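## Task

Find the box marked with the letter A on its top face and place only that box inside the tote near the door, fully within the tote's rim. All other boxes stay on their desks. The robot must not topple or finish leaning, which counts as failure, and the result must hold without the robot supporting it.

## Robot and tools

Robot: a simulated Hello Robot Stretch 3 with one arm. It has a two-wheel differential base (0.33 m long, 0.34 m wide), a mast carrying a lift, and a telescoping arm that sticks out to the robot's right side. The base cannot slide sideways, so to shift the gripper forward or back you drive the base. Turns pivot about the point between the drive wheels, 0.05 m behind the front edge. Folded and retracted, the wrist sweeps a 0.28 m radius when turning; an unfolded level gripper reaches beyond that. Loose objects may occasionally get nudged by outside disturbances.

Frames: the base frame sits on the floor between the drive wheels, x forward, y left, z up. hand_pose is reported in it, at the point where the closed fingertips meet. The odometry frame is the base frame at the start. Heading is positive to the left, range -3.142 to 3.142; base_odometry counts wheel turns, so slip looks like travel.

Tool execute_actions takes "actions", a list run in order. Each action may hold "robot" (a command, a stop, or a queue list of up to 8 commands and {"pause_s": s}, s up to 15), "steps" (1 to 450 control steps at 30 per second, default 1) and "until" (an early-exit condition, used only with steps). {"steps": n} alone just waits. A command may contain:
- "base": exactly one of {"translate_m": d}, a straight drive of d metres relative to where the base is when that command begins (forward positive, |d| at most 1), or {"rotate_rad": a}, a spin in place by a radians relative to the current heading (counter-clockwise/left positive, |a| at most 3.2).
- "joints": absolute targets by name, each a single number; unnamed joints keep their previous targets. lift_m 0 to 1.1 (arm height on mast, m); arm_m 0 to 0.52 (extension, m); wrist_yaw_rad -1.345 to 4.42 (0 along the arm, positive toward the front, 3.0 folded over the base); wrist_pitch_rad -1.57 to 0.451 (negative tips fingers downward); wrist_roll_rad -2.911 to 2.911; gripper_m -0.089 to 0.179 (wider is higher; real fingertip gap is about 0.007 less when nearly shut, 0.025 less when fully open, zero under 0.007); head_pan_rad -3.953 to 1.73 (positive left, -1.57 looks along the arm); head_tilt_rad -1.53 to 0.419 (negative down).
- "contact_limits": {"arm_m": e}, effort percent 1 to 100 at which the arm's motion stops; lower is gentler, too low stops immediately. It persists until the next arm_m command.
{"robot": {"stop": true}} brakes everything and clears the queue. Motions keep running across actions and while you think; a new command overrides at once and discards an older queue. An invalid call is rejected entirely. To wait for everything to finish use "until": {"robot": {"status": "ended"}} with steps 450. Other conditions compare fields, e.g. {"robot": {"lift_m": [">", 0.3]}}; "any": {"status": "ended"} fires when any one motion ends.

Speed: the base runs at 0.30 m/s and 1.9 rad/s only when stowed (lift_m under 0.30, arm_m under 0.03, wrist_yaw_rad above 2.54); otherwise 0.10 m/s and 0.63 rad/s.

Gripper: command a value below the object's width to grasp (lower grips harder, but overly hard squeezing triggers a stall guard that weakens the grip). To let go, go at least 0.02 above the touch value. Neither the reading nor "done" proves you hold anything; check cameras.

Wrist safety: fold or unfold only with lift_m 0.32 to 0.95, wrist_pitch_rad -0.4, roll near 0. After folding, lift may drop to 0.25. With yaw below -0.4 keep pitch at -0.5 or lower.

Tipping: pushing into something rigid with the gripper higher than roughly 0.45 m can tip the robot; repeated pushes after a contact_stop are worse, as is driving while the gripper holds or presses on something immovable, or snagging furniture (especially reversing). If base_tilt leans, undo the last move in small steps, release contact, and if still tipped lower lift_m to about 0.2.

Tool zoom_image: {"camera": one of head_camera, nav_camera, wrist_camera, "region": [x0, y0, x1, y1]} pixels from the top-left of that camera's latest image, at most 504 by 504. head_camera and nav_camera follow the head pan/tilt; wrist_camera rides on the gripper.

Tool finished_scene: {"scene": n}, n 1 or 2, irreversibly ends that scene and reports success; the next task comes in its result. Let all motion end first, since whatever still moves is braked afterwards.

Results: each execute_actions result is a snapshot plus one image per camera. base_status shows progress as (translate_m done of goal). joint_goals, joint_status and measured_speeds list each joint. Status words: moving, done (within tolerance), off_target (resting short, may still push), contact_stop (arm or lift met resistance and went slack), time_out, stopped, not_commanded, torque_fault (wrist servo off for 10 s, limp). "refusals" counts refused goals; queue is idle/running/done/dropped/stopped, queue_left counts commands not yet begun. Lines "refused:", "dropped:" and "replaced:" explain problems. robot.on_its_own appears when the robot altered a goal, a joint is slack or off, a motor at rest shows unusual effort (likely load or pushing), or base_tilt has shifted 3 degrees or more. lidar_m gives 12 distances in 30-degree sectors starting straight ahead and going counter-clockwise, in a plane 0.17 m high. wrist_depth_mm and head_depth_mm are 7x7 grids of median depth. motor_effort is percent with sign toward higher joint values, peak in brackets; readings carry fixed bias and noise.

Avoid: drops, slams, hard pushes, knocking other boxes off desks, and finishing with a box overhanging the tote or held up by the gripper.

Each tool is called as name(argument=value, ...), one argument or row to a line, values as JSON.

## Session

I'll start by looking at the scene.

execute_actions(
  actions=[],
)

Scene clock: 0.00 s.
robot.base_odometry: x=+0.000 y=+0.000 heading=+0.000 (m, m, rad; robot's odometry frame)
robot.turned_by_wheels: +0.000 (rad since the last result)
robot.turned_by_imu: +0.000 (rad since the last result)
robot.base_tilt: forward=+0.1 right=-1.9 (deg)
robot.lidar_m: 1.03 0.97 0.86 0.86 1.02 1.86 2.16 1.00 0.89 0.89 1.05 0.94
robot.head_depth_mm: 1518 1511 1493 1484 1467 1083 810 / 1580 1571 1551 1541 1522 1070 1460 / 1634 1622 1604 1588 1568 1047 1519 / 1678 1685 1664 1650 1630 1038 1575 / 1747 1751 1730 1720 1683 1023 1638 / 1555 1575 1596 1617 1616 1007 1243 / 1300 1310 1319 1334 1344 1070 1373
robot.base_status: not_commanded
robot.joint_positions: lift_m=+0.543 arm_m=+0.001 wrist_yaw_rad=+3.027 wrist_pitch_rad=-0.625 wrist_roll_rad=-0.013 gripper_m=+0.037 head_pan_rad=+0.012 head_tilt_rad=-0.019
robot.joint_goals: lift_m=+0.543 arm_m=+0.001 wrist_yaw_rad=+3.027 wrist_pitch_rad=-0.625 wrist_roll_rad=-0.013 gripper_m=+0.037 head_pan_rad=+0.012 head_tilt_rad=-0.019
robot.joint_status: lift_m=not_commanded arm_m=not_commanded wrist_yaw_rad=not_commanded wrist_pitch_rad=not_commanded wrist_roll_rad=not_commanded gripper_m=not_commanded head_pan_rad=not_commanded head_tilt_rad=not_commanded
robot.measured_speeds: translate_m=+0.000 rotate_rad=+0.000 lift_m=+0.000 arm_m=+0.000 wrist_yaw_rad=+0.000 wrist_pitch_rad=+0.000 wrist_roll_rad=+0.000 head_pan_rad=+0.000 head_tilt_rad=+0.000
robot: refusals=0 queue=idle queue_left=0
robot.motor_effort: left_wheel=+0 right_wheel=+0 lift_m=+24 arm_m=+0 wrist_yaw_rad=+1 wrist_pitch_rad=+6 wrist_roll_rad=+0 gripper_m=+0 head_pan_rad=+0 head_tilt_rad=+2 (%)
robot.hand_pose: x=+0.0009 y=+0.0465 z=+0.5119 quat_wxyz=(+0.255, +0.679, +0.181, +0.664) (m; robot's base frame)
robot.wrist_depth_mm: - - 921 868 834 788 741 / - - - 974 926 905 835 / - - - - - 953 914 / 896 874 876 914 891 904 886 / 769 773 771 762 796 779 772 / 682 699 697 676 651 706 677 / 624 619 - - 625 615 601
pictures: head_camera (sideways: a quarter turn clockwise sets it upright), nav_camera (sideways: a quarter turn counterclockwise sets it upright), wrist_camera
Images, in order (width x height): head_camera 896x504, nav_camera 672x504, wrist_camera 644x364.

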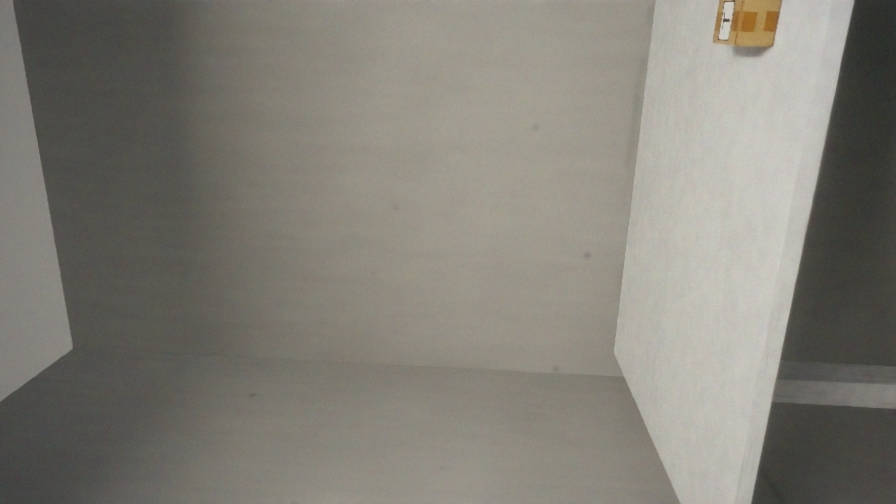

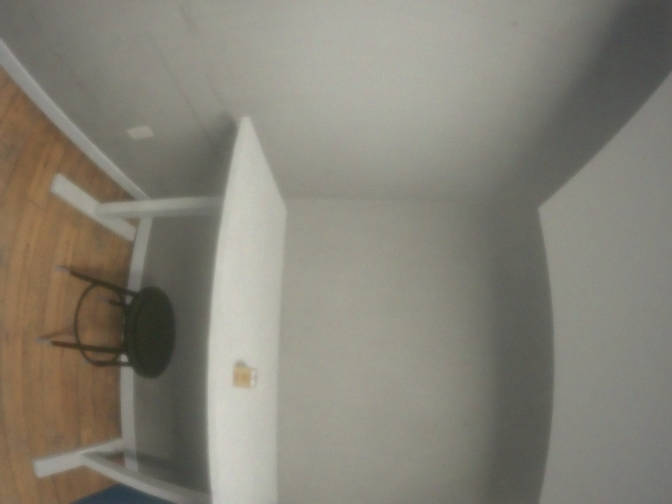

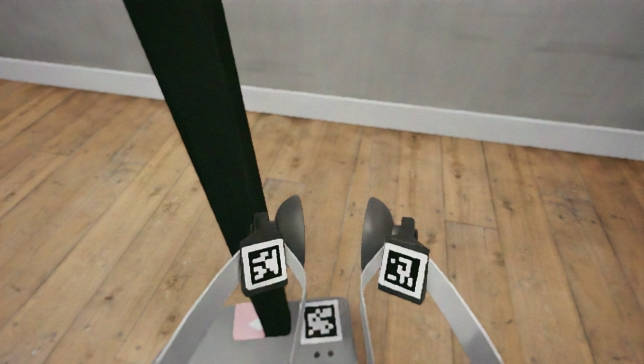

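zoom_image(
  camera="head_camera",
  region=[690, 0, 810, 70],
)

zoom_image(
  camera="nav_camera",
  region=[210, 345, 280, 405],
)

Region (690, 0, 810, 70) of head_camera's 896x504 image, scaled by 4.200, with more detail than that image has; it fills the top 294 rows of this view, and the rest is white.

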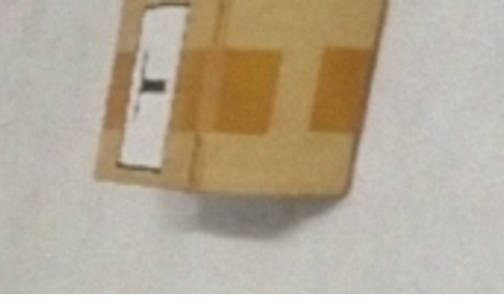

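Region (210, 345, 280, 405) of nav_camera's 672x504 image, scaled by 7.200, with more detail than that image has; it fills the top 432 rows of this view, and the rest is white.

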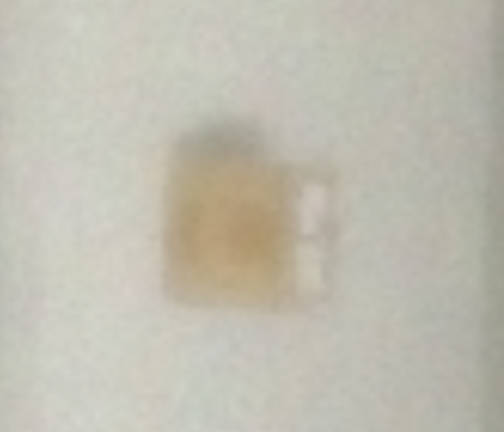

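execute_actions(
  actions=[
    {"robot": {"joints": {"head_pan_rad": -1.2, "head_tilt_rad": -0.5}}, "steps": 150, "until": {"robot": {"status": "ended"}}},
  ],
)

Scene clock: 4.17 s.
robot.base_odometry: x=+0.000 y=+0.000 heading=+0.000 (m, m, rad; robot's odometry frame)
robot.turned_by_wheels: +0.000 (rad since the last result)
robot.turned_by_imu: +0.001 (rad since the last result)
robot.base_tilt: forward=+0.1 right=-2.0 (deg)
robot.lidar_m: 1.03 0.97 0.85 0.86 1.02 1.85 2.17 1.00 0.89 0.88 1.05 0.94
robot.head_depth_mm: 771 813 862 918 986 1061 1145 / 821 878 935 998 1077 1168 1261 / 890 945 1014 1094 1187 1300 1337 / 962 1032 1117 1214 1324 1480 1348 / 1047 1134 1223 1355 1496 1599 1346 / 1155 1253 1334 1519 1722 1655 1344 / 1280 1403 1439 1338 1773 1570 1338
robot.base_status: not_commanded
robot.joint_positions: lift_m=+0.543 arm_m=+0.001 wrist_yaw_rad=+3.027 wrist_pitch_rad=-0.625 wrist_roll_rad=-0.013 gripper_m=+0.037 head_pan_rad=-1.193 head_tilt_rad=-0.494
robot.joint_goals: lift_m=+0.543 arm_m=+0.001 wrist_yaw_rad=+3.027 wrist_pitch_rad=-0.625 wrist_roll_rad=-0.013 gripper_m=+0.037 head_pan_rad=-1.200 head_tilt_rad=-0.500
robot.joint_status: lift_m=not_commanded arm_m=not_commanded wrist_yaw_rad=not_commanded wrist_pitch_rad=not_commanded wrist_roll_rad=not_commanded gripper_m=not_commanded head_pan_rad=done head_tilt_rad=done
robot.measured_speeds: translate_m=+0.000 rotate_rad=+0.000 lift_m=+0.000 arm_m=+0.000 wrist_yaw_rad=+0.000 wrist_pitch_rad=+0.000 wrist_roll_rad=+0.000 head_pan_rad=+0.000 head_tilt_rad=+0.000
robot: refusals=0 queue=done queue_left=0
robot.motor_effort: left_wheel=+0(0) right_wheel=+0(1) lift_m=+23(23) arm_m=+0(0) wrist_yaw_rad=+1(1) wrist_pitch_rad=+6(5) wrist_roll_rad=+0(0) gripper_m=+0(0) head_pan_rad=-2(34) head_tilt_rad=-3(37) (%)
robot.hand_pose: x=+0.0009 y=+0.0465 z=+0.5119 quat_wxyz=(+0.255, +0.679, +0.181, +0.664) (m; robot's base frame)
robot.wrist_depth_mm: - - 907 867 835 769 745 / - - - 976 962 865 829 / - - - - - 958 929 / 895 906 908 891 863 881 871 / 769 782 778 758 788 782 774 / 685 698 687 678 668 689 686 / 614 628 - - 608 614 597
pictures: head_camera (sideways: a quarter turn clockwise sets it upright), nav_camera (sideways: a quarter turn counterclockwise sets it upright), wrist_camera
Images, in order (width x height): head_camera 896x504, nav_camera 672x504, wrist_camera 644x364.

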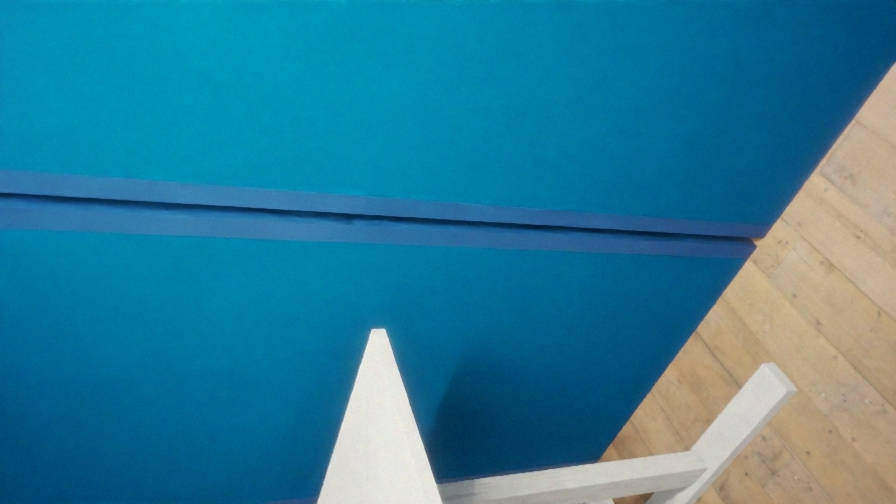

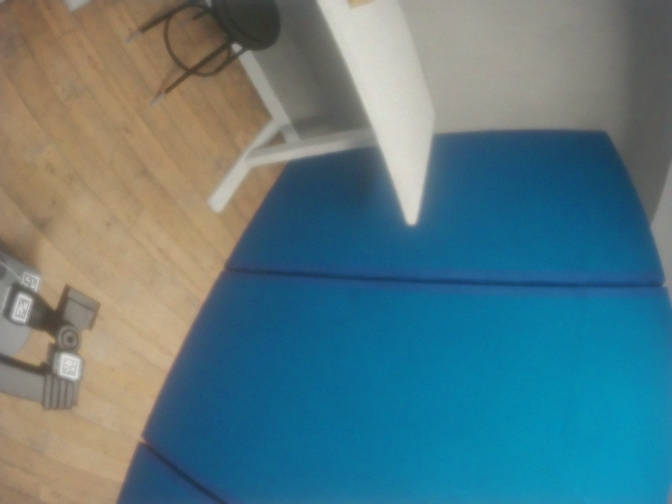

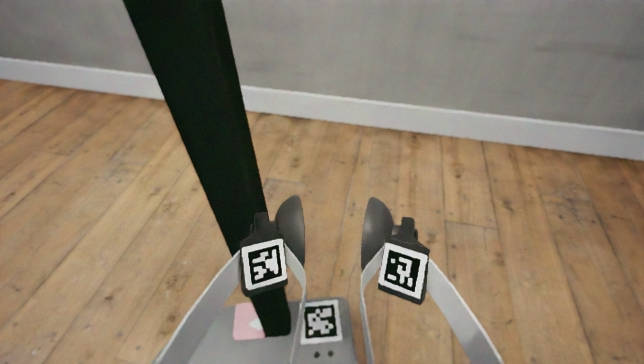

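execute_actions(
  actions=[
    {"robot": {"joints": {"head_pan_rad": -3.0, "head_tilt_rad": -0.35, "lift_m": 0.28, "wrist_pitch_rad": -0.4}}, "steps": 150, "until": {"robot": {"head_pan_rad_status": ["!=", "moving"]}}},
  ],
)

Scene clock: 7.37 s.
robot.base_odometry: x=+0.000 y=+0.000 heading=+0.000 (m, m, rad; robot's odometry frame)
robot.turned_by_wheels: +0.000 (rad since the last result)
robot.turned_by_imu: +0.001 (rad since the last result)
robot.base_tilt: forward=+0.1 right=-2.0 (deg)
robot.lidar_m: 1.03 0.97 0.86 0.86 1.01 1.86 2.16 1.00 0.88 0.89 1.05 0.94
robot.head_depth_mm: 1836 1929 2001 2107 2209 1977 1533 / 1935 2042 2147 2235 2335 1968 1526 / 2027 2135 2232 2342 2434 1949 1515 / 2143 2243 2350 2541 2549 1934 1520 / 2249 2372 2501 2668 2683 1925 1507 / 1207 1263 1330 1401 1489 1565 1490 / 1061 1108 1151 1206 1263 1326 1375
robot.base_status: not_commanded
robot.joint_positions: lift_m=+0.421 arm_m=+0.001 wrist_yaw_rad=+3.027 wrist_pitch_rad=-0.418 wrist_roll_rad=-0.013 gripper_m=+0.037 head_pan_rad=-2.993 head_tilt_rad=-0.359
robot.joint_goals: lift_m=+0.280 arm_m=+0.001 wrist_yaw_rad=+3.027 wrist_pitch_rad=-0.400 wrist_roll_rad=-0.013 gripper_m=+0.037 head_pan_rad=-3.000 head_tilt_rad=-0.350
robot.joint_status: lift_m=moving arm_m=not_commanded wrist_yaw_rad=not_commanded wrist_pitch_rad=moving wrist_roll_rad=not_commanded gripper_m=not_commanded head_pan_rad=done head_tilt_rad=done
robot.measured_speeds: translate_m=+0.000 rotate_rad=+0.000 lift_m=-0.110 arm_m=+0.000 wrist_yaw_rad=+0.000 wrist_pitch_rad=+0.000 wrist_roll_rad=+0.000 head_pan_rad=+0.000 head_tilt_rad=+0.000
robot: refusals=0 queue=running queue_left=0
robot.motor_effort: left_wheel=+0(0) right_wheel=-1(0) lift_m=+17(24) arm_m=+0(0) wrist_yaw_rad=+0(0) wrist_pitch_rad=+12(9) wrist_roll_rad=+1(0) gripper_m=+0(0) head_pan_rad=-2(32) head_tilt_rad=+5(23) (%)
robot.hand_pose: x=+0.0043 y=+0.0770 z=+0.4341 quat_wxyz=(+0.186, +0.694, +0.109, +0.687) (m; robot's base frame)
robot.wrist_depth_mm: - 989 861 822 795 729 706 / - - 946 928 850 794 750 / - - - - 930 851 822 / 981 961 - 938 943 914 892 / 774 783 - 780 797 794 789 / 662 664 - 649 636 657 671 / 572 568 - 581 559 568 572
pictures: head_camera (sideways: a quarter turn clockwise sets it upright), nav_camera (sideways: a quarter turn counterclockwise sets it upright), wrist_camera
Images, in order (width x height): head_camera 896x504, nav_camera 672x504, wrist_camera 644x364.

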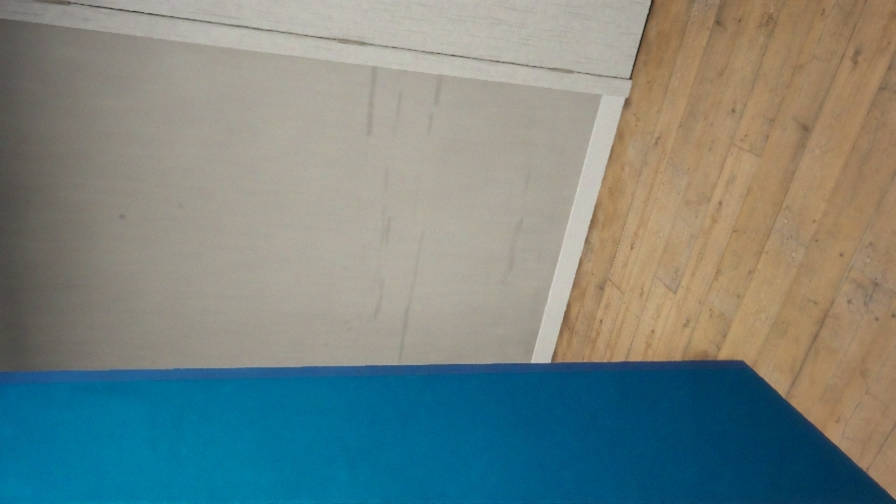

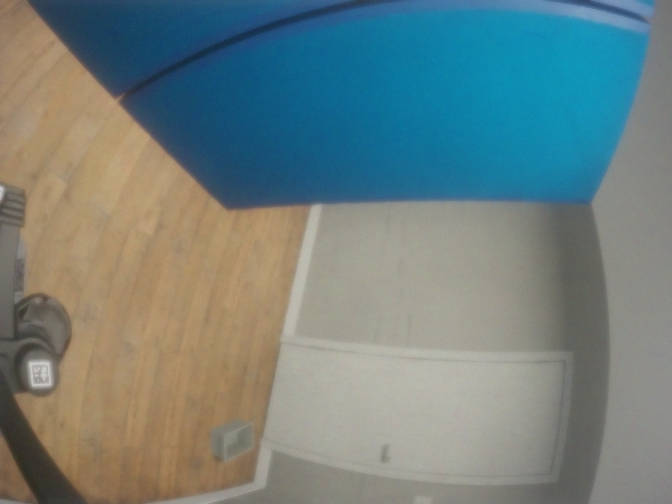

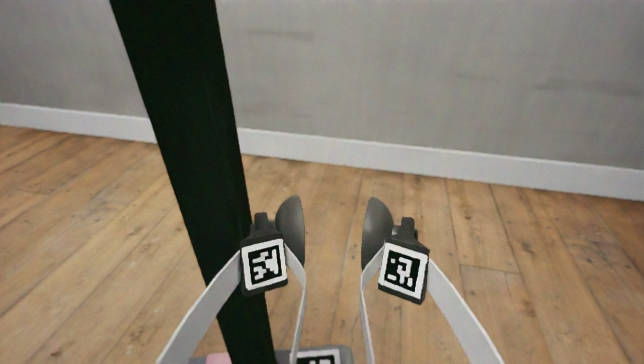

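execute_actions(
  actions=[
    {"robot": [{"base": {"translate_m": -1.0}, "joints": {"head_pan_rad": -2.2, "head_tilt_rad": -0.4}}, {"base": {"translate_m": -0.72}}], "steps": 450, "until": {"robot": {"status": "ended"}}},
  ],
)

Scene clock: 26.70 s.
robot.base_odometry: x=-1.720 y=+0.000 heading=+0.000 (m, m, rad; robot's odometry frame)
robot.turned_by_wheels: +0.000 (rad since the last result)
robot.turned_by_imu: +0.005 (rad since the last result)
robot.base_tilt: forward=+0.1 right=-2.0 (deg)
robot.lidar_m: 2.56 1.55 1.37 0.95 0.57 0.52 0.53 0.63 1.14 0.83 0.58 0.80
robot.head_depth_mm: 770 787 803 821 838 860 880 / 916 937 966 993 1017 1048 1081 / 1133 1174 1210 1246 1296 1344 1363 / 1474 1533 1613 1653 1789 1717 1456 / 2155 2286 2447 2631 2406 1836 1452 / 2949 3096 3307 3457 2502 1832 1438 / 2806 3014 3225 3383 2480 1825 1444
robot.base_status: done (translate_m -0.7200 of -0.7200)
robot.joint_positions: lift_m=+0.280 arm_m=+0.001 wrist_yaw_rad=+3.027 wrist_pitch_rad=-0.417 wrist_roll_rad=-0.013 gripper_m=+0.037 head_pan_rad=-2.207 head_tilt_rad=-0.396
robot.joint_goals: lift_m=+0.280 arm_m=+0.001 wrist_yaw_rad=+3.027 wrist_pitch_rad=-0.400 wrist_roll_rad=-0.013 gripper_m=+0.037 head_pan_rad=-2.200 head_tilt_rad=-0.400
robot.joint_status: lift_m=done arm_m=not_commanded wrist_yaw_rad=not_commanded wrist_pitch_rad=done wrist_roll_rad=not_commanded gripper_m=not_commanded head_pan_rad=done head_tilt_rad=done
robot.measured_speeds: translate_m=+0.000 rotate_rad=+0.000 lift_m=+0.000 arm_m=+0.000 wrist_yaw_rad=+0.000 wrist_pitch_rad=+0.000 wrist_roll_rad=+0.000 head_pan_rad=+0.000 head_tilt_rad=+0.000
robot: refusals=0 queue=done queue_left=0
robot.motor_effort: left_wheel=-1(10) right_wheel=+0(8) lift_m=+18(20) arm_m=+0(0) wrist_yaw_rad=+1(1) wrist_pitch_rad=+8(7) wrist_roll_rad=+1(0) gripper_m=+0(0) head_pan_rad=+3(29) head_tilt_rad=-2(11) (%)
robot.hand_pose: x=+0.0043 y=+0.0772 z=+0.2931 quat_wxyz=(+0.185, +0.694, +0.108, +0.687) (m; robot's base frame)
robot.wrist_depth_mm: 476 548 - - - - - / 488 576 - - - - - / 492 628 937 913 939 957 960 / 500 655 717 725 734 721 727 / 518 585 - 581 602 593 595 / 484 512 - - 483 497 493 / 433 - - - 422 432 428
pictures: head_camera (sideways: a quarter turn clockwise sets it upright), nav_camera (sideways: a quarter turn counterclockwise sets it upright), wrist_camera
Images, in order (width x height): head_camera 896x504, nav_camera 672x504, wrist_camera 644x364.

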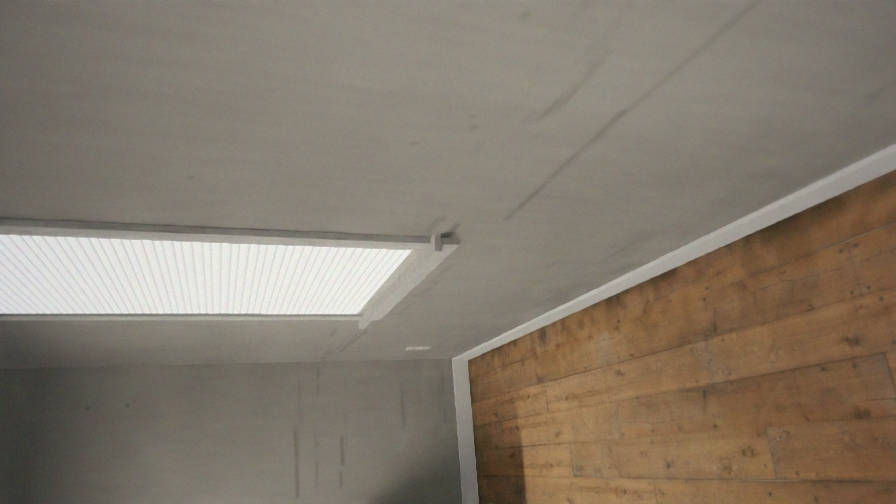

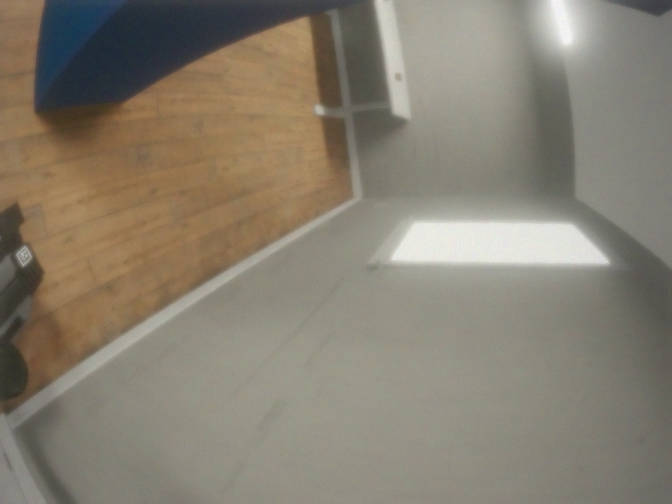

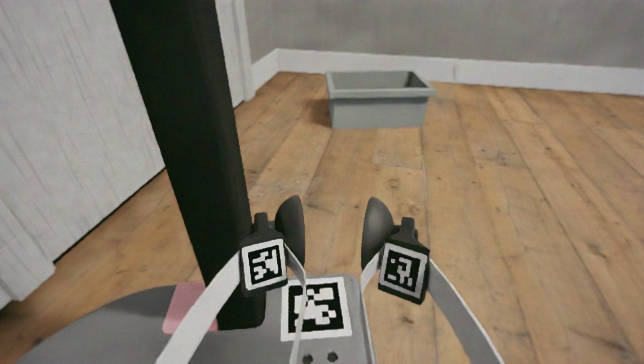

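execute_actions(
  actions=[
    {"robot": [{"base": {"rotate_rad": -1.85}, "joints": {"head_pan_rad": 0.75, "head_tilt_rad": -0.3}}, {"base": {"translate_m": 1.0}}], "steps": 450, "until": {"robot": {"status": "ended"}}},
  ],
)

Scene clock: 37.77 s.
robot.base_odometry: x=-1.996 y=-0.961 heading=-1.850 (m, m, rad; robot's odometry frame)
robot.turned_by_wheels: -1.850 (rad since the last result)
robot.turned_by_imu: -1.819 (rad since the last result)
robot.base_tilt: forward=+0.1 right=-1.9 (deg)
robot.lidar_m: 1.98 2.52 3.07 1.30 0.52 0.60 1.89 0.77 0.58 0.56 0.59 0.83
robot.head_depth_mm: 2345 2423 2495 2448 2596 2122 1609 / 2561 2607 2705 2523 2847 2109 1605 / 2787 2851 2973 2798 2752 2082 1602 / 3004 3196 3302 3418 3005 2075 1588 / 3288 3547 3762 3921 2980 2054 1583 / 3273 3504 3653 3865 2944 2056 1567 / 3036 3223 3325 3468 2892 2028 1564
robot.base_status: done (translate_m +1.0000 of +1.0000)
robot.joint_positions: lift_m=+0.280 arm_m=+0.001 wrist_yaw_rad=+3.027 wrist_pitch_rad=-0.417 wrist_roll_rad=-0.013 gripper_m=+0.037 head_pan_rad=+0.743 head_tilt_rad=-0.309
robot.joint_goals: lift_m=+0.280 arm_m=+0.001 wrist_yaw_rad=+3.027 wrist_pitch_rad=-0.400 wrist_roll_rad=-0.013 gripper_m=+0.037 head_pan_rad=+0.750 head_tilt_rad=-0.300
robot.joint_status: lift_m=done arm_m=not_commanded wrist_yaw_rad=not_commanded wrist_pitch_rad=done wrist_roll_rad=not_commanded gripper_m=not_commanded head_pan_rad=done head_tilt_rad=done
robot.measured_speeds: translate_m=+0.000 rotate_rad=+0.000 lift_m=+0.000 arm_m=+0.000 wrist_yaw_rad=+0.000 wrist_pitch_rad=+0.000 wrist_roll_rad=+0.000 head_pan_rad=+0.000 head_tilt_rad=+0.000
robot: refusals=0 queue=done queue_left=0
robot.motor_effort: left_wheel=+2(12) right_wheel=-3(8) lift_m=+18(18) arm_m=+0(0) wrist_yaw_rad=+1(1) wrist_pitch_rad=+8(8) wrist_roll_rad=+0(0) gripper_m=+0(0) head_pan_rad=+3(33) head_tilt_rad=+6(17) (%)
robot.hand_pose: x=+0.0043 y=+0.0771 z=+0.2931 quat_wxyz=(+0.185, +0.694, +0.108, +0.687) (m; robot's base frame)
robot.wrist_depth_mm: 389 393 - - - - - / 422 426 - - - - - / 466 478 863 913 951 942 942 / 523 518 724 733 730 738 726 / 569 562 - 584 599 598 591 / 500 503 - - 472 492 493 / 436 - - - 432 431 425
pictures: head_camera (sideways: a quarter turn clockwise sets it upright), nav_camera (sideways: a quarter turn counterclockwise sets it upright), wrist_camera
Images, in order (width x height): head_camera 896x504, nav_camera 672x504, wrist_camera 644x364.

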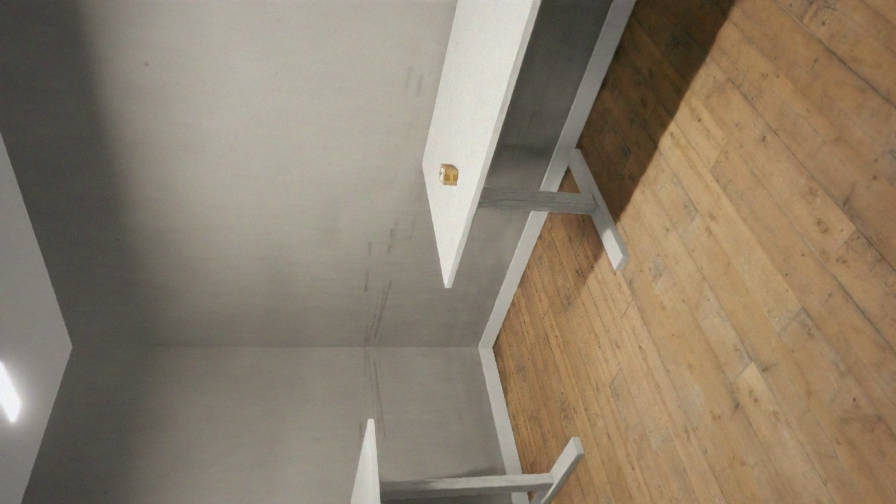

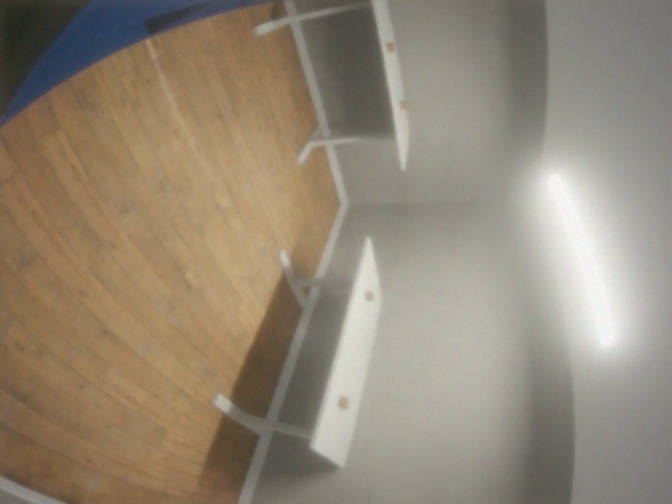

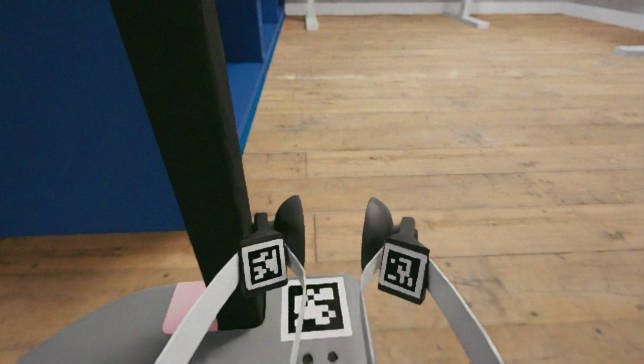

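zoom_image(
  camera="head_camera",
  region=[430, 155, 470, 195],
)

Region (430, 155, 470, 195) of head_camera's 896x504 image, scaled by 12.600, with more detail than that image has.

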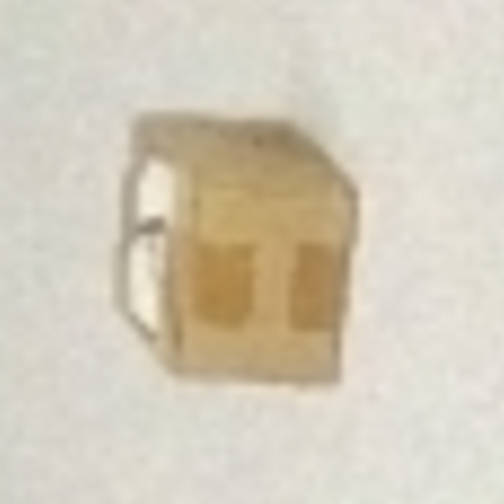

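execute_actions(
  actions=[
    {"robot": [{"base": {"rotate_rad": 0.8}, "joints": {"head_pan_rad": -0.75, "head_tilt_rad": -0.45}}, {"base": {"translate_m": 1.0}}], "steps": 450, "until": {"robot": {"status": "ended"}}},
  ],
)

Scene clock: 51.03 s.
robot.base_odometry: x=-1.498 y=-1.829 heading=-1.050 (m, m, rad; robot's odometry frame)
robot.turned_by_wheels: +0.800 (rad since the last result)
robot.turned_by_imu: +0.788 (rad since the last result)
robot.base_tilt: forward=+0.1 right=-1.9 (deg)
robot.lidar_m: 1.54 2.11 1.72 1.02 1.18 0.91 1.47 1.30 1.31 1.55 1.31 1.73
robot.head_depth_mm: 1426 1529 1621 1614 1181 1718 1426 / 1446 1527 1648 1594 1170 1724 1413 / 1447 1555 1667 1575 1164 1757 1408 / 1467 1566 1698 1562 1211 1754 1401 / 1477 1585 1707 1551 1212 1744 1392 / 1498 1614 1732 1535 1195 1731 1393 / 1515 1619 1744 1519 2011 1727 1385
robot.base_status: done (translate_m +1.0000 of +1.0000)
robot.joint_positions: lift_m=+0.280 arm_m=+0.001 wrist_yaw_rad=+3.027 wrist_pitch_rad=-0.417 wrist_roll_rad=-0.013 gripper_m=+0.037 head_pan_rad=-0.743 head_tilt_rad=-0.445
robot.joint_goals: lift_m=+0.280 arm_m=+0.001 wrist_yaw_rad=+3.027 wrist_pitch_rad=-0.400 wrist_roll_rad=-0.013 gripper_m=+0.037 head_pan_rad=-0.750 head_tilt_rad=-0.450
robot.joint_status: lift_m=done arm_m=not_commanded wrist_yaw_rad=not_commanded wrist_pitch_rad=done wrist_roll_rad=not_commanded gripper_m=not_commanded head_pan_rad=done head_tilt_rad=done
robot.measured_speeds: translate_m=+0.000 rotate_rad=+0.000 lift_m=+0.000 arm_m=+0.000 wrist_yaw_rad=+0.000 wrist_pitch_rad=+0.000 wrist_roll_rad=+0.000 head_pan_rad=+0.000 head_tilt_rad=+0.000
robot: refusals=0 queue=done queue_left=0
robot.motor_effort: left_wheel=-3(10) right_wheel=+3(11) lift_m=+18(19) arm_m=+0(0) wrist_yaw_rad=+0(1) wrist_pitch_rad=+8(8) wrist_roll_rad=+0(1) gripper_m=-1(0) head_pan_rad=-2(31) head_tilt_rad=-3(21) (%)
robot.hand_pose: x=+0.0043 y=+0.0771 z=+0.2931 quat_wxyz=(+0.185, +0.694, +0.108, +0.687) (m; robot's base frame)
robot.wrist_depth_mm: 946 - 943 - - - - / 965 - - - - - - / 769 816 938 914 946 990 945 / 699 711 721 724 718 729 722 / 584 581 - 589 603 588 581 / 495 508 - - 478 497 490 / 435 - - - 428 425 433
pictures: head_camera (sideways: a quarter turn clockwise sets it upright), nav_camera (sideways: a quarter turn counterclockwise sets it upright), wrist_camera
Images, in order (width x height): head_camera 896x504, nav_camera 672x504, wrist_camera 644x364.

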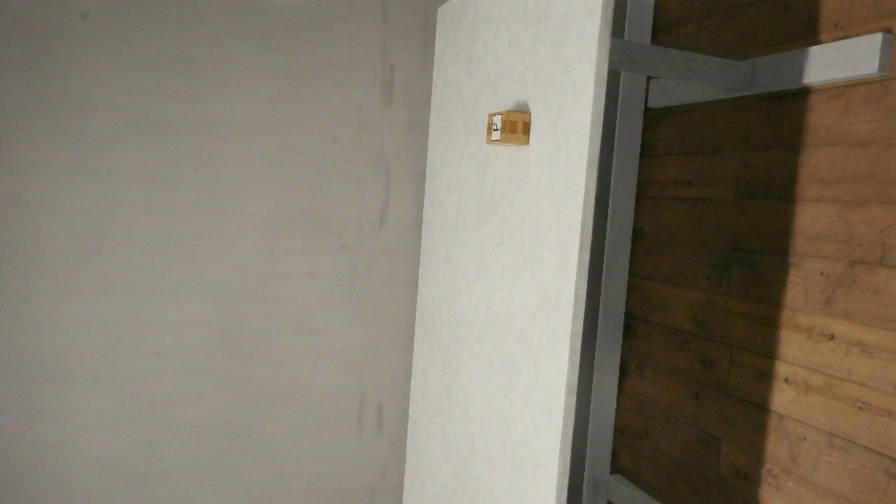

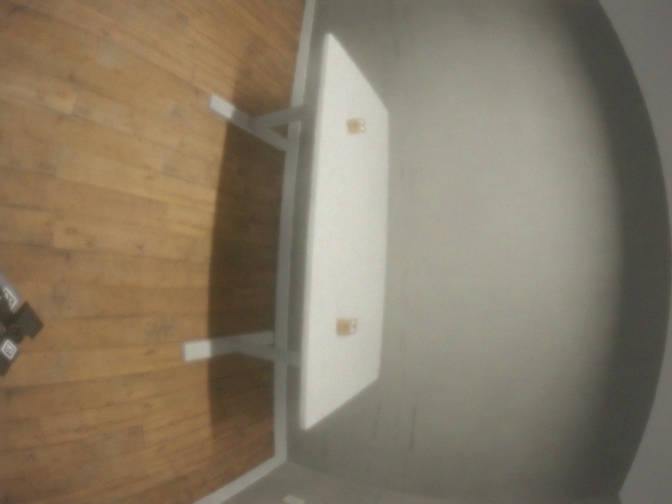

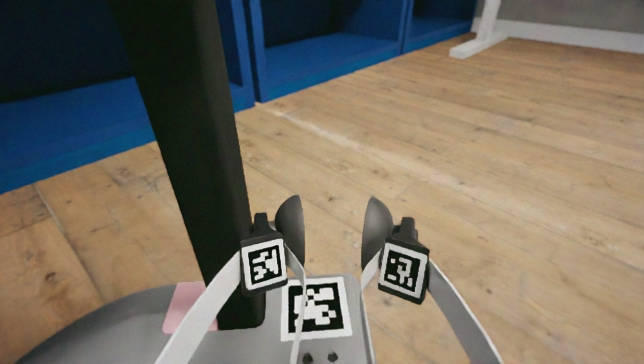

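zoom_image(
  camera="head_camera",
  region=[478, 100, 538, 155],
)

execute_actions(
  actions=[
    {"robot": {"joints": {"head_pan_rad": -0.25, "head_tilt_rad": -0.42}}, "steps": 150, "until": {"robot": {"status": "ended"}}},
  ],
)

Region (478, 100, 538, 155) of head_camera's 896x504 image, scaled by 8.400, with more detail than that image has; it fills the top 462 rows of this view, and the rest is white.

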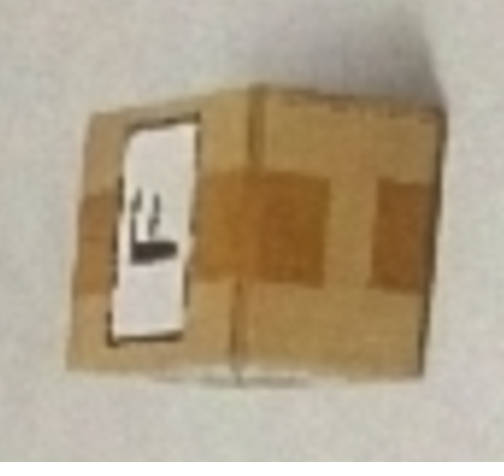

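Scene clock: 52.97 s.
robot.base_odometry: x=-1.498 y=-1.829 heading=-1.050 (m, m, rad; robot's odometry frame)
robot.turned_by_wheels: +0.000 (rad since the last result)
robot.turned_by_imu: +0.000 (rad since the last result)
robot.base_tilt: forward=+0.1 right=-1.9 (deg)
robot.lidar_m: 1.55 2.11 1.72 1.02 1.18 0.91 1.48 1.31 1.30 1.55 1.31 1.73
robot.head_depth_mm: 1479 1555 1649 1668 1144 1801 1436 / 1560 1643 1743 1673 1203 1799 1424 / 1668 1760 1871 1655 2122 1796 1426 / 1776 1886 2017 1639 1807 1778 1423 / 1900 2026 2186 1624 2379 1733 1413 / 2051 2199 2374 2537 2365 1775 1405 / 2219 2389 2584 2846 2361 1748 1406
robot.base_status: done (translate_m +1.0000 of +1.0000)
robot.joint_positions: lift_m=+0.280 arm_m=+0.001 wrist_yaw_rad=+3.027 wrist_pitch_rad=-0.417 wrist_roll_rad=-0.013 gripper_m=+0.037 head_pan_rad=-0.257 head_tilt_rad=-0.429
robot.joint_goals: lift_m=+0.280 arm_m=+0.001 wrist_yaw_rad=+3.027 wrist_pitch_rad=-0.400 wrist_roll_rad=-0.013 gripper_m=+0.037 head_pan_rad=-0.250 head_tilt_rad=-0.420
robot.joint_status: lift_m=done arm_m=not_commanded wrist_yaw_rad=not_commanded wrist_pitch_rad=done wrist_roll_rad=not_commanded gripper_m=not_commanded head_pan_rad=done head_tilt_rad=done
robot.measured_speeds: translate_m=+0.000 rotate_rad=+0.000 lift_m=+0.000 arm_m=+0.000 wrist_yaw_rad=+0.000 wrist_pitch_rad=+0.000 wrist_roll_rad=+0.000 head_pan_rad=+0.000 head_tilt_rad=+0.000
robot: refusals=0 queue=done queue_left=0
robot.motor_effort: left_wheel=-3(2) right_wheel=+2(2) lift_m=+18(18) arm_m=+0(0) wrist_yaw_rad=+0(1) wrist_pitch_rad=+8(8) wrist_roll_rad=+0(0) gripper_m=+0(1) head_pan_rad=+3(23) head_tilt_rad=+5(11) (%)
robot.hand_pose: x=+0.0043 y=+0.0771 z=+0.2931 quat_wxyz=(+0.185, +0.694, +0.108, +0.687) (m; robot's base frame)
robot.wrist_depth_mm: 968 - 961 - - - - / 951 - - - - - - / 760 817 973 931 935 921 919 / 709 709 739 711 723 707 724 / 580 586 - 591 599 574 579 / 493 518 - - 479 490 492 / 433 - - - 430 430 427
pictures: head_camera (sideways: a quarter turn clockwise sets it upright), nav_camera (sideways: a quarter turn counterclockwise sets it upright), wrist_camera
Images, in order (width x height): head_camera 896x504, nav_camera 672x504, wrist_camera 644x364.

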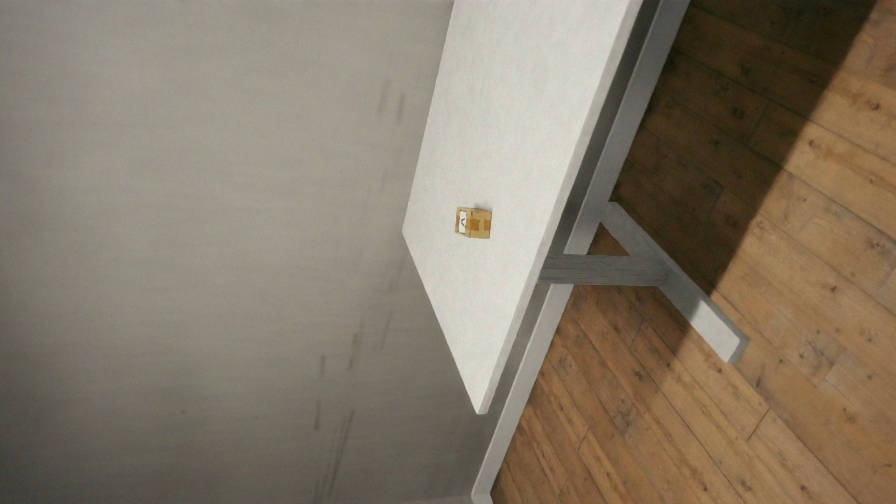

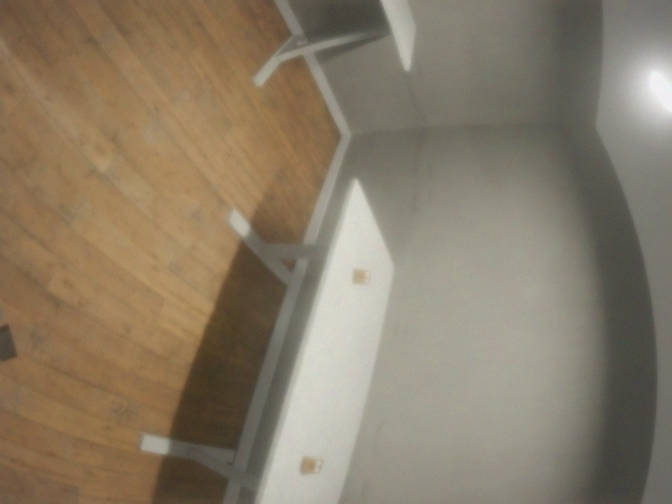

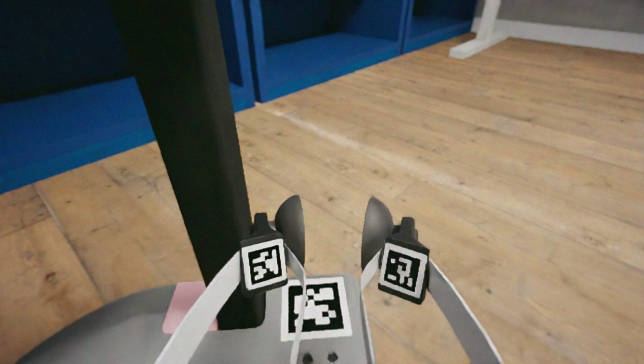

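zoom_image(
  camera="head_camera",
  region=[448, 197, 498, 247],
)

Region (448, 197, 498, 247) of head_camera's 896x504 image, scaled by 10.080, with more detail than that image has.

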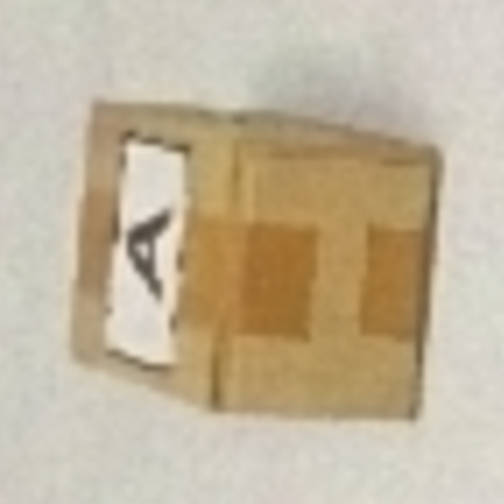

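execute_actions(
  actions=[
    {"robot": {"base": {"translate_m": 0.85}, "joints": {"head_pan_rad": -1.6, "head_tilt_rad": -0.85}}, "steps": 300, "until": {"robot": {"base_status": ["!=", "moving"]}}},
    {"robot": {"base": {"rotate_rad": 0.87}, "joints": {"lift_m": 0.95}}, "steps": 300, "until": {"robot": {"lift_m": [">", 0.42]}}},
    {"robot": {"joints": {"wrist_pitch_rad": -1.55}}, "steps": 150, "until": {"robot": {"wrist_pitch_rad": ["<", -1.25]}}},
    {"robot": {"joints": {"wrist_yaw_rad": 0.0, "gripper_m": 0.13}}, "steps": 300, "until": {"robot": {"status": "ended"}}},
  ],
)

Scene clock: 112.10 s.
robot.base_odometry: x=-1.075 y=-2.566 heading=-0.180 (m, m, rad; robot's odometry frame)
robot.turned_by_wheels: +0.870 (rad since the last result)
robot.turned_by_imu: +0.859 (rad since the last result)
robot.base_tilt: forward=+0.1 right=-2.0 (deg)
robot.lidar_m: 1.39 1.83 1.67 1.44 2.05 1.96 1.93 1.18 1.16 0.74 0.76 1.87
robot.head_depth_mm: 945 1071 1028 - - - 1109 / 962 1091 1018 837 - - - / 973 1104 1021 836 - - - / 982 1119 1017 771 683 1294 - / 997 1141 1011 804 669 1291 1165 / 1011 1156 1006 801 683 1299 1139 / 1020 1177 1338 798 680 1292 1134
robot.base_status: done (rotate_rad +0.8699 of +0.8700)
robot.joint_positions: lift_m=+0.950 arm_m=+0.001 wrist_yaw_rad=+0.002 wrist_pitch_rad=-1.546 wrist_roll_rad=-0.013 gripper_m=+0.130 head_pan_rad=-1.593 head_tilt_rad=-0.840
robot.joint_goals: lift_m=+0.950 arm_m=+0.001 wrist_yaw_rad=+0.000 wrist_pitch_rad=-1.550 wrist_roll_rad=-0.013 gripper_m=+0.130 head_pan_rad=-1.600 head_tilt_rad=-0.850
robot.joint_status: lift_m=done arm_m=not_commanded wrist_yaw_rad=done wrist_pitch_rad=done wrist_roll_rad=not_commanded gripper_m=done head_pan_rad=done head_tilt_rad=done
robot.measured_speeds: translate_m=+0.000 rotate_rad=+0.000 lift_m=+0.000 arm_m=+0.000 wrist_yaw_rad=+0.000 wrist_pitch_rad=+0.000 wrist_roll_rad=+0.000 head_pan_rad=+0.000 head_tilt_rad=+0.000
robot: refusals=0 queue=done queue_left=0
robot.motor_effort: left_wheel=-3(11) right_wheel=+3(10) lift_m=+28(29) arm_m=+0(0) wrist_yaw_rad=-1(2) wrist_pitch_rad=-2(11) wrist_roll_rad=+1(0) gripper_m=+0(81) head_pan_rad=-2(33) head_tilt_rad=-5(37) (%)
robot.hand_pose: x=-0.0217 y=-0.1281 z=+0.8317 quat_wxyz=(+0.510, +0.498, -0.502, -0.490) (m; robot's base frame)
robot.wrist_depth_mm: 963 919 947 940 915 910 874 / 989 975 957 946 955 925 940 / - - 972 950 972 920 947 / - - - - - 998 989 / - - - - - - - / - - - - - - - / - - - - - - -
pictures: head_camera (sideways: a quarter turn clockwise sets it upright), nav_camera (sideways: a quarter turn counterclockwise sets it upright), wrist_camera
Images, in order (width x height): head_camera 896x504, nav_camera 672x504, wrist_camera 644x364.

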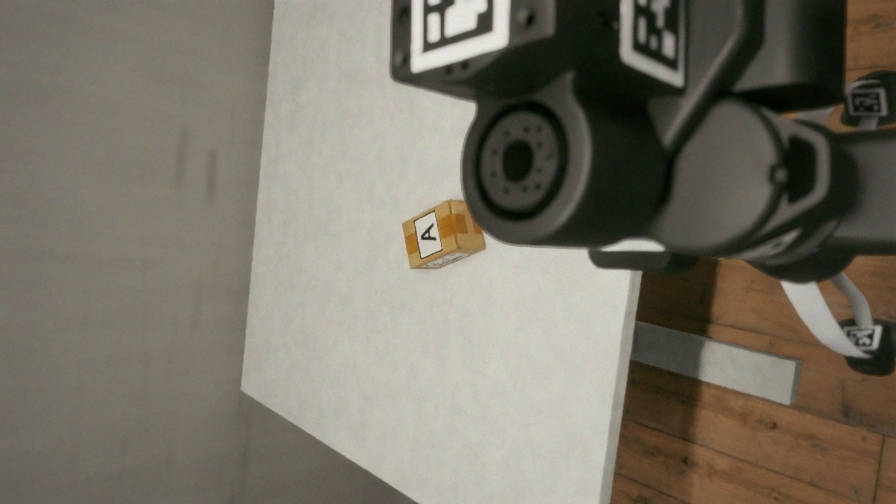

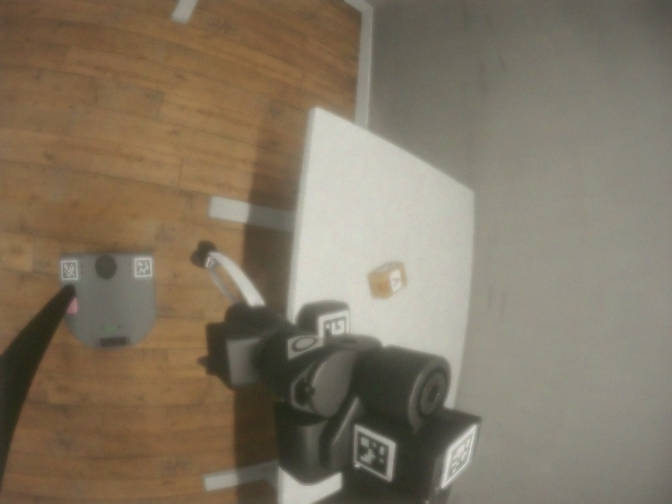

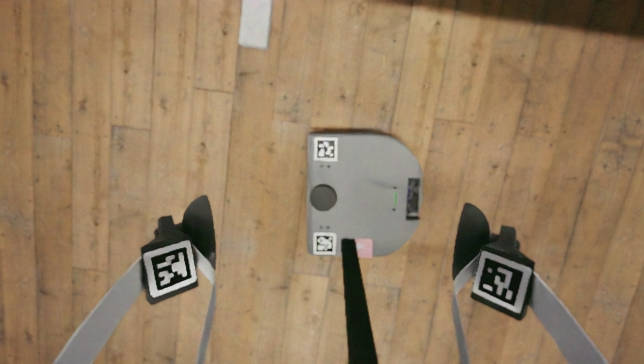

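execute_actions(
  actions=[
    {"robot": {"joints": {"arm_m": 0.42}}, "steps": 300, "until": {"robot": {"status": "ended"}}},
  ],
)

Scene clock: 120.50 s.
robot.base_odometry: x=-1.075 y=-2.566 heading=-0.180 (m, m, rad; robot's odometry frame)
robot.turned_by_wheels: +0.000 (rad since the last result)
robot.turned_by_imu: +0.001 (rad since the last result)
robot.base_tilt: forward=+0.1 right=-2.0 (deg)
robot.lidar_m: 1.39 1.83 1.68 1.44 2.05 1.96 1.93 1.18 1.16 0.74 0.76 1.87
robot.head_depth_mm: 931 - 985 792 674 1262 1152 / 920 1125 1018 810 671 1279 1143 / 925 - 982 785 669 1284 1136 / 966 1120 976 761 667 1308 1140 / 997 1136 1008 804 666 1290 1139 / 1007 1159 1004 803 681 1289 1138 / 1023 1172 1342 798 680 1289 1135
robot.base_status: done (rotate_rad +0.8699 of +0.8700)
robot.joint_positions: lift_m=+0.950 arm_m=+0.420 wrist_yaw_rad=+0.000 wrist_pitch_rad=-1.547 wrist_roll_rad=-0.013 gripper_m=+0.130 head_pan_rad=-1.593 head_tilt_rad=-0.840
robot.joint_goals: lift_m=+0.950 arm_m=+0.420 wrist_yaw_rad=+0.000 wrist_pitch_rad=-1.550 wrist_roll_rad=-0.013 gripper_m=+0.130 head_pan_rad=-1.600 head_tilt_rad=-0.850
robot.joint_status: lift_m=done arm_m=done wrist_yaw_rad=done wrist_pitch_rad=done wrist_roll_rad=not_commanded gripper_m=done head_pan_rad=done head_tilt_rad=done
robot.measured_speeds: translate_m=+0.000 rotate_rad=+0.000 lift_m=+0.000 arm_m=+0.000 wrist_yaw_rad=+0.000 wrist_pitch_rad=+0.000 wrist_roll_rad=+0.000 head_pan_rad=+0.000 head_tilt_rad=+0.000
robot: refusals=0 queue=done queue_left=0
robot.motor_effort: left_wheel=-3(3) right_wheel=+3(2) lift_m=+29(28) arm_m=+4(6) wrist_yaw_rad=+0(2) wrist_pitch_rad=-1(2) wrist_roll_rad=+1(0) gripper_m=+0(0) head_pan_rad=-2(3) head_tilt_rad=-6(6) (%)
robot.hand_pose: x=-0.0216 y=-0.5467 z=+0.8317 quat_wxyz=(+0.509, +0.497, -0.502, -0.491) (m; robot's base frame)
robot.wrist_depth_mm: 260 259 258 252 250 251 248 / 269 268 266 217 258 254 253 / 277 277 273 220 265 265 259 / 288 282 279 227 271 271 269 / 294 294 287 284 281 278 275 / 303 300 297 294 293 - 282 / 313 310 307 305 301 294 292
pictures: head_camera (sideways: a quarter turn clockwise sets it upright), nav_camera (sideways: a quarter turn counterclockwise sets it upright), wrist_camera
Images, in order (width x height): head_camera 896x504, nav_camera 672x504, wrist_camera 644x364.

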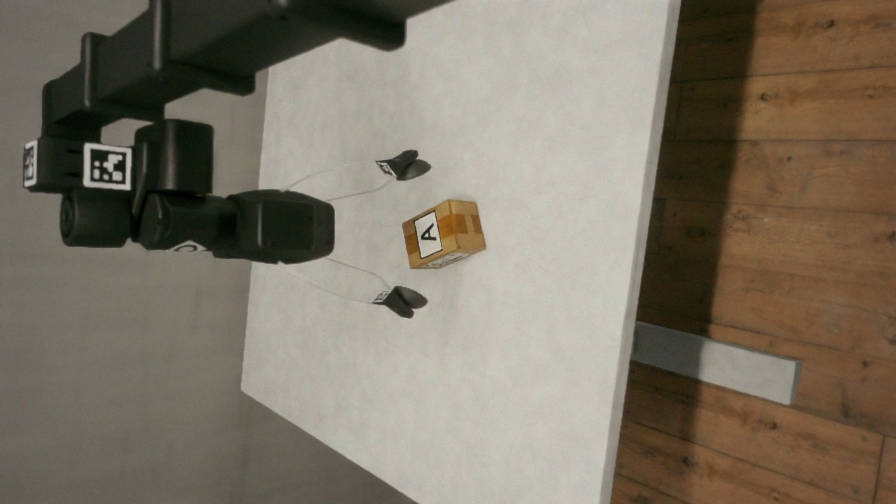

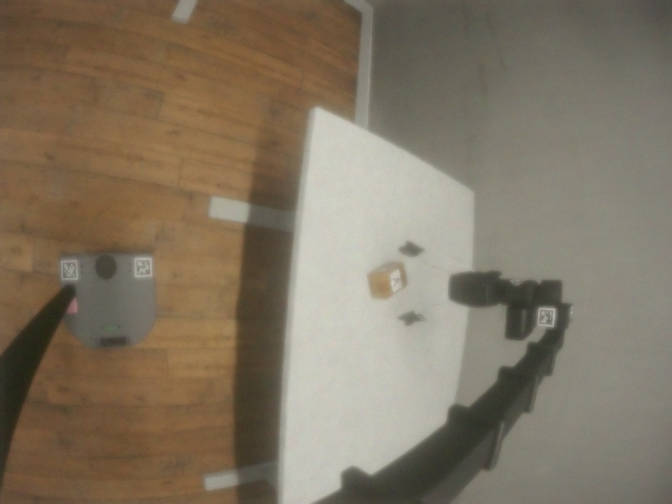

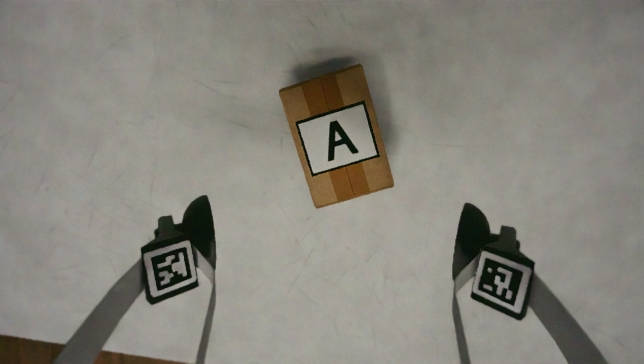

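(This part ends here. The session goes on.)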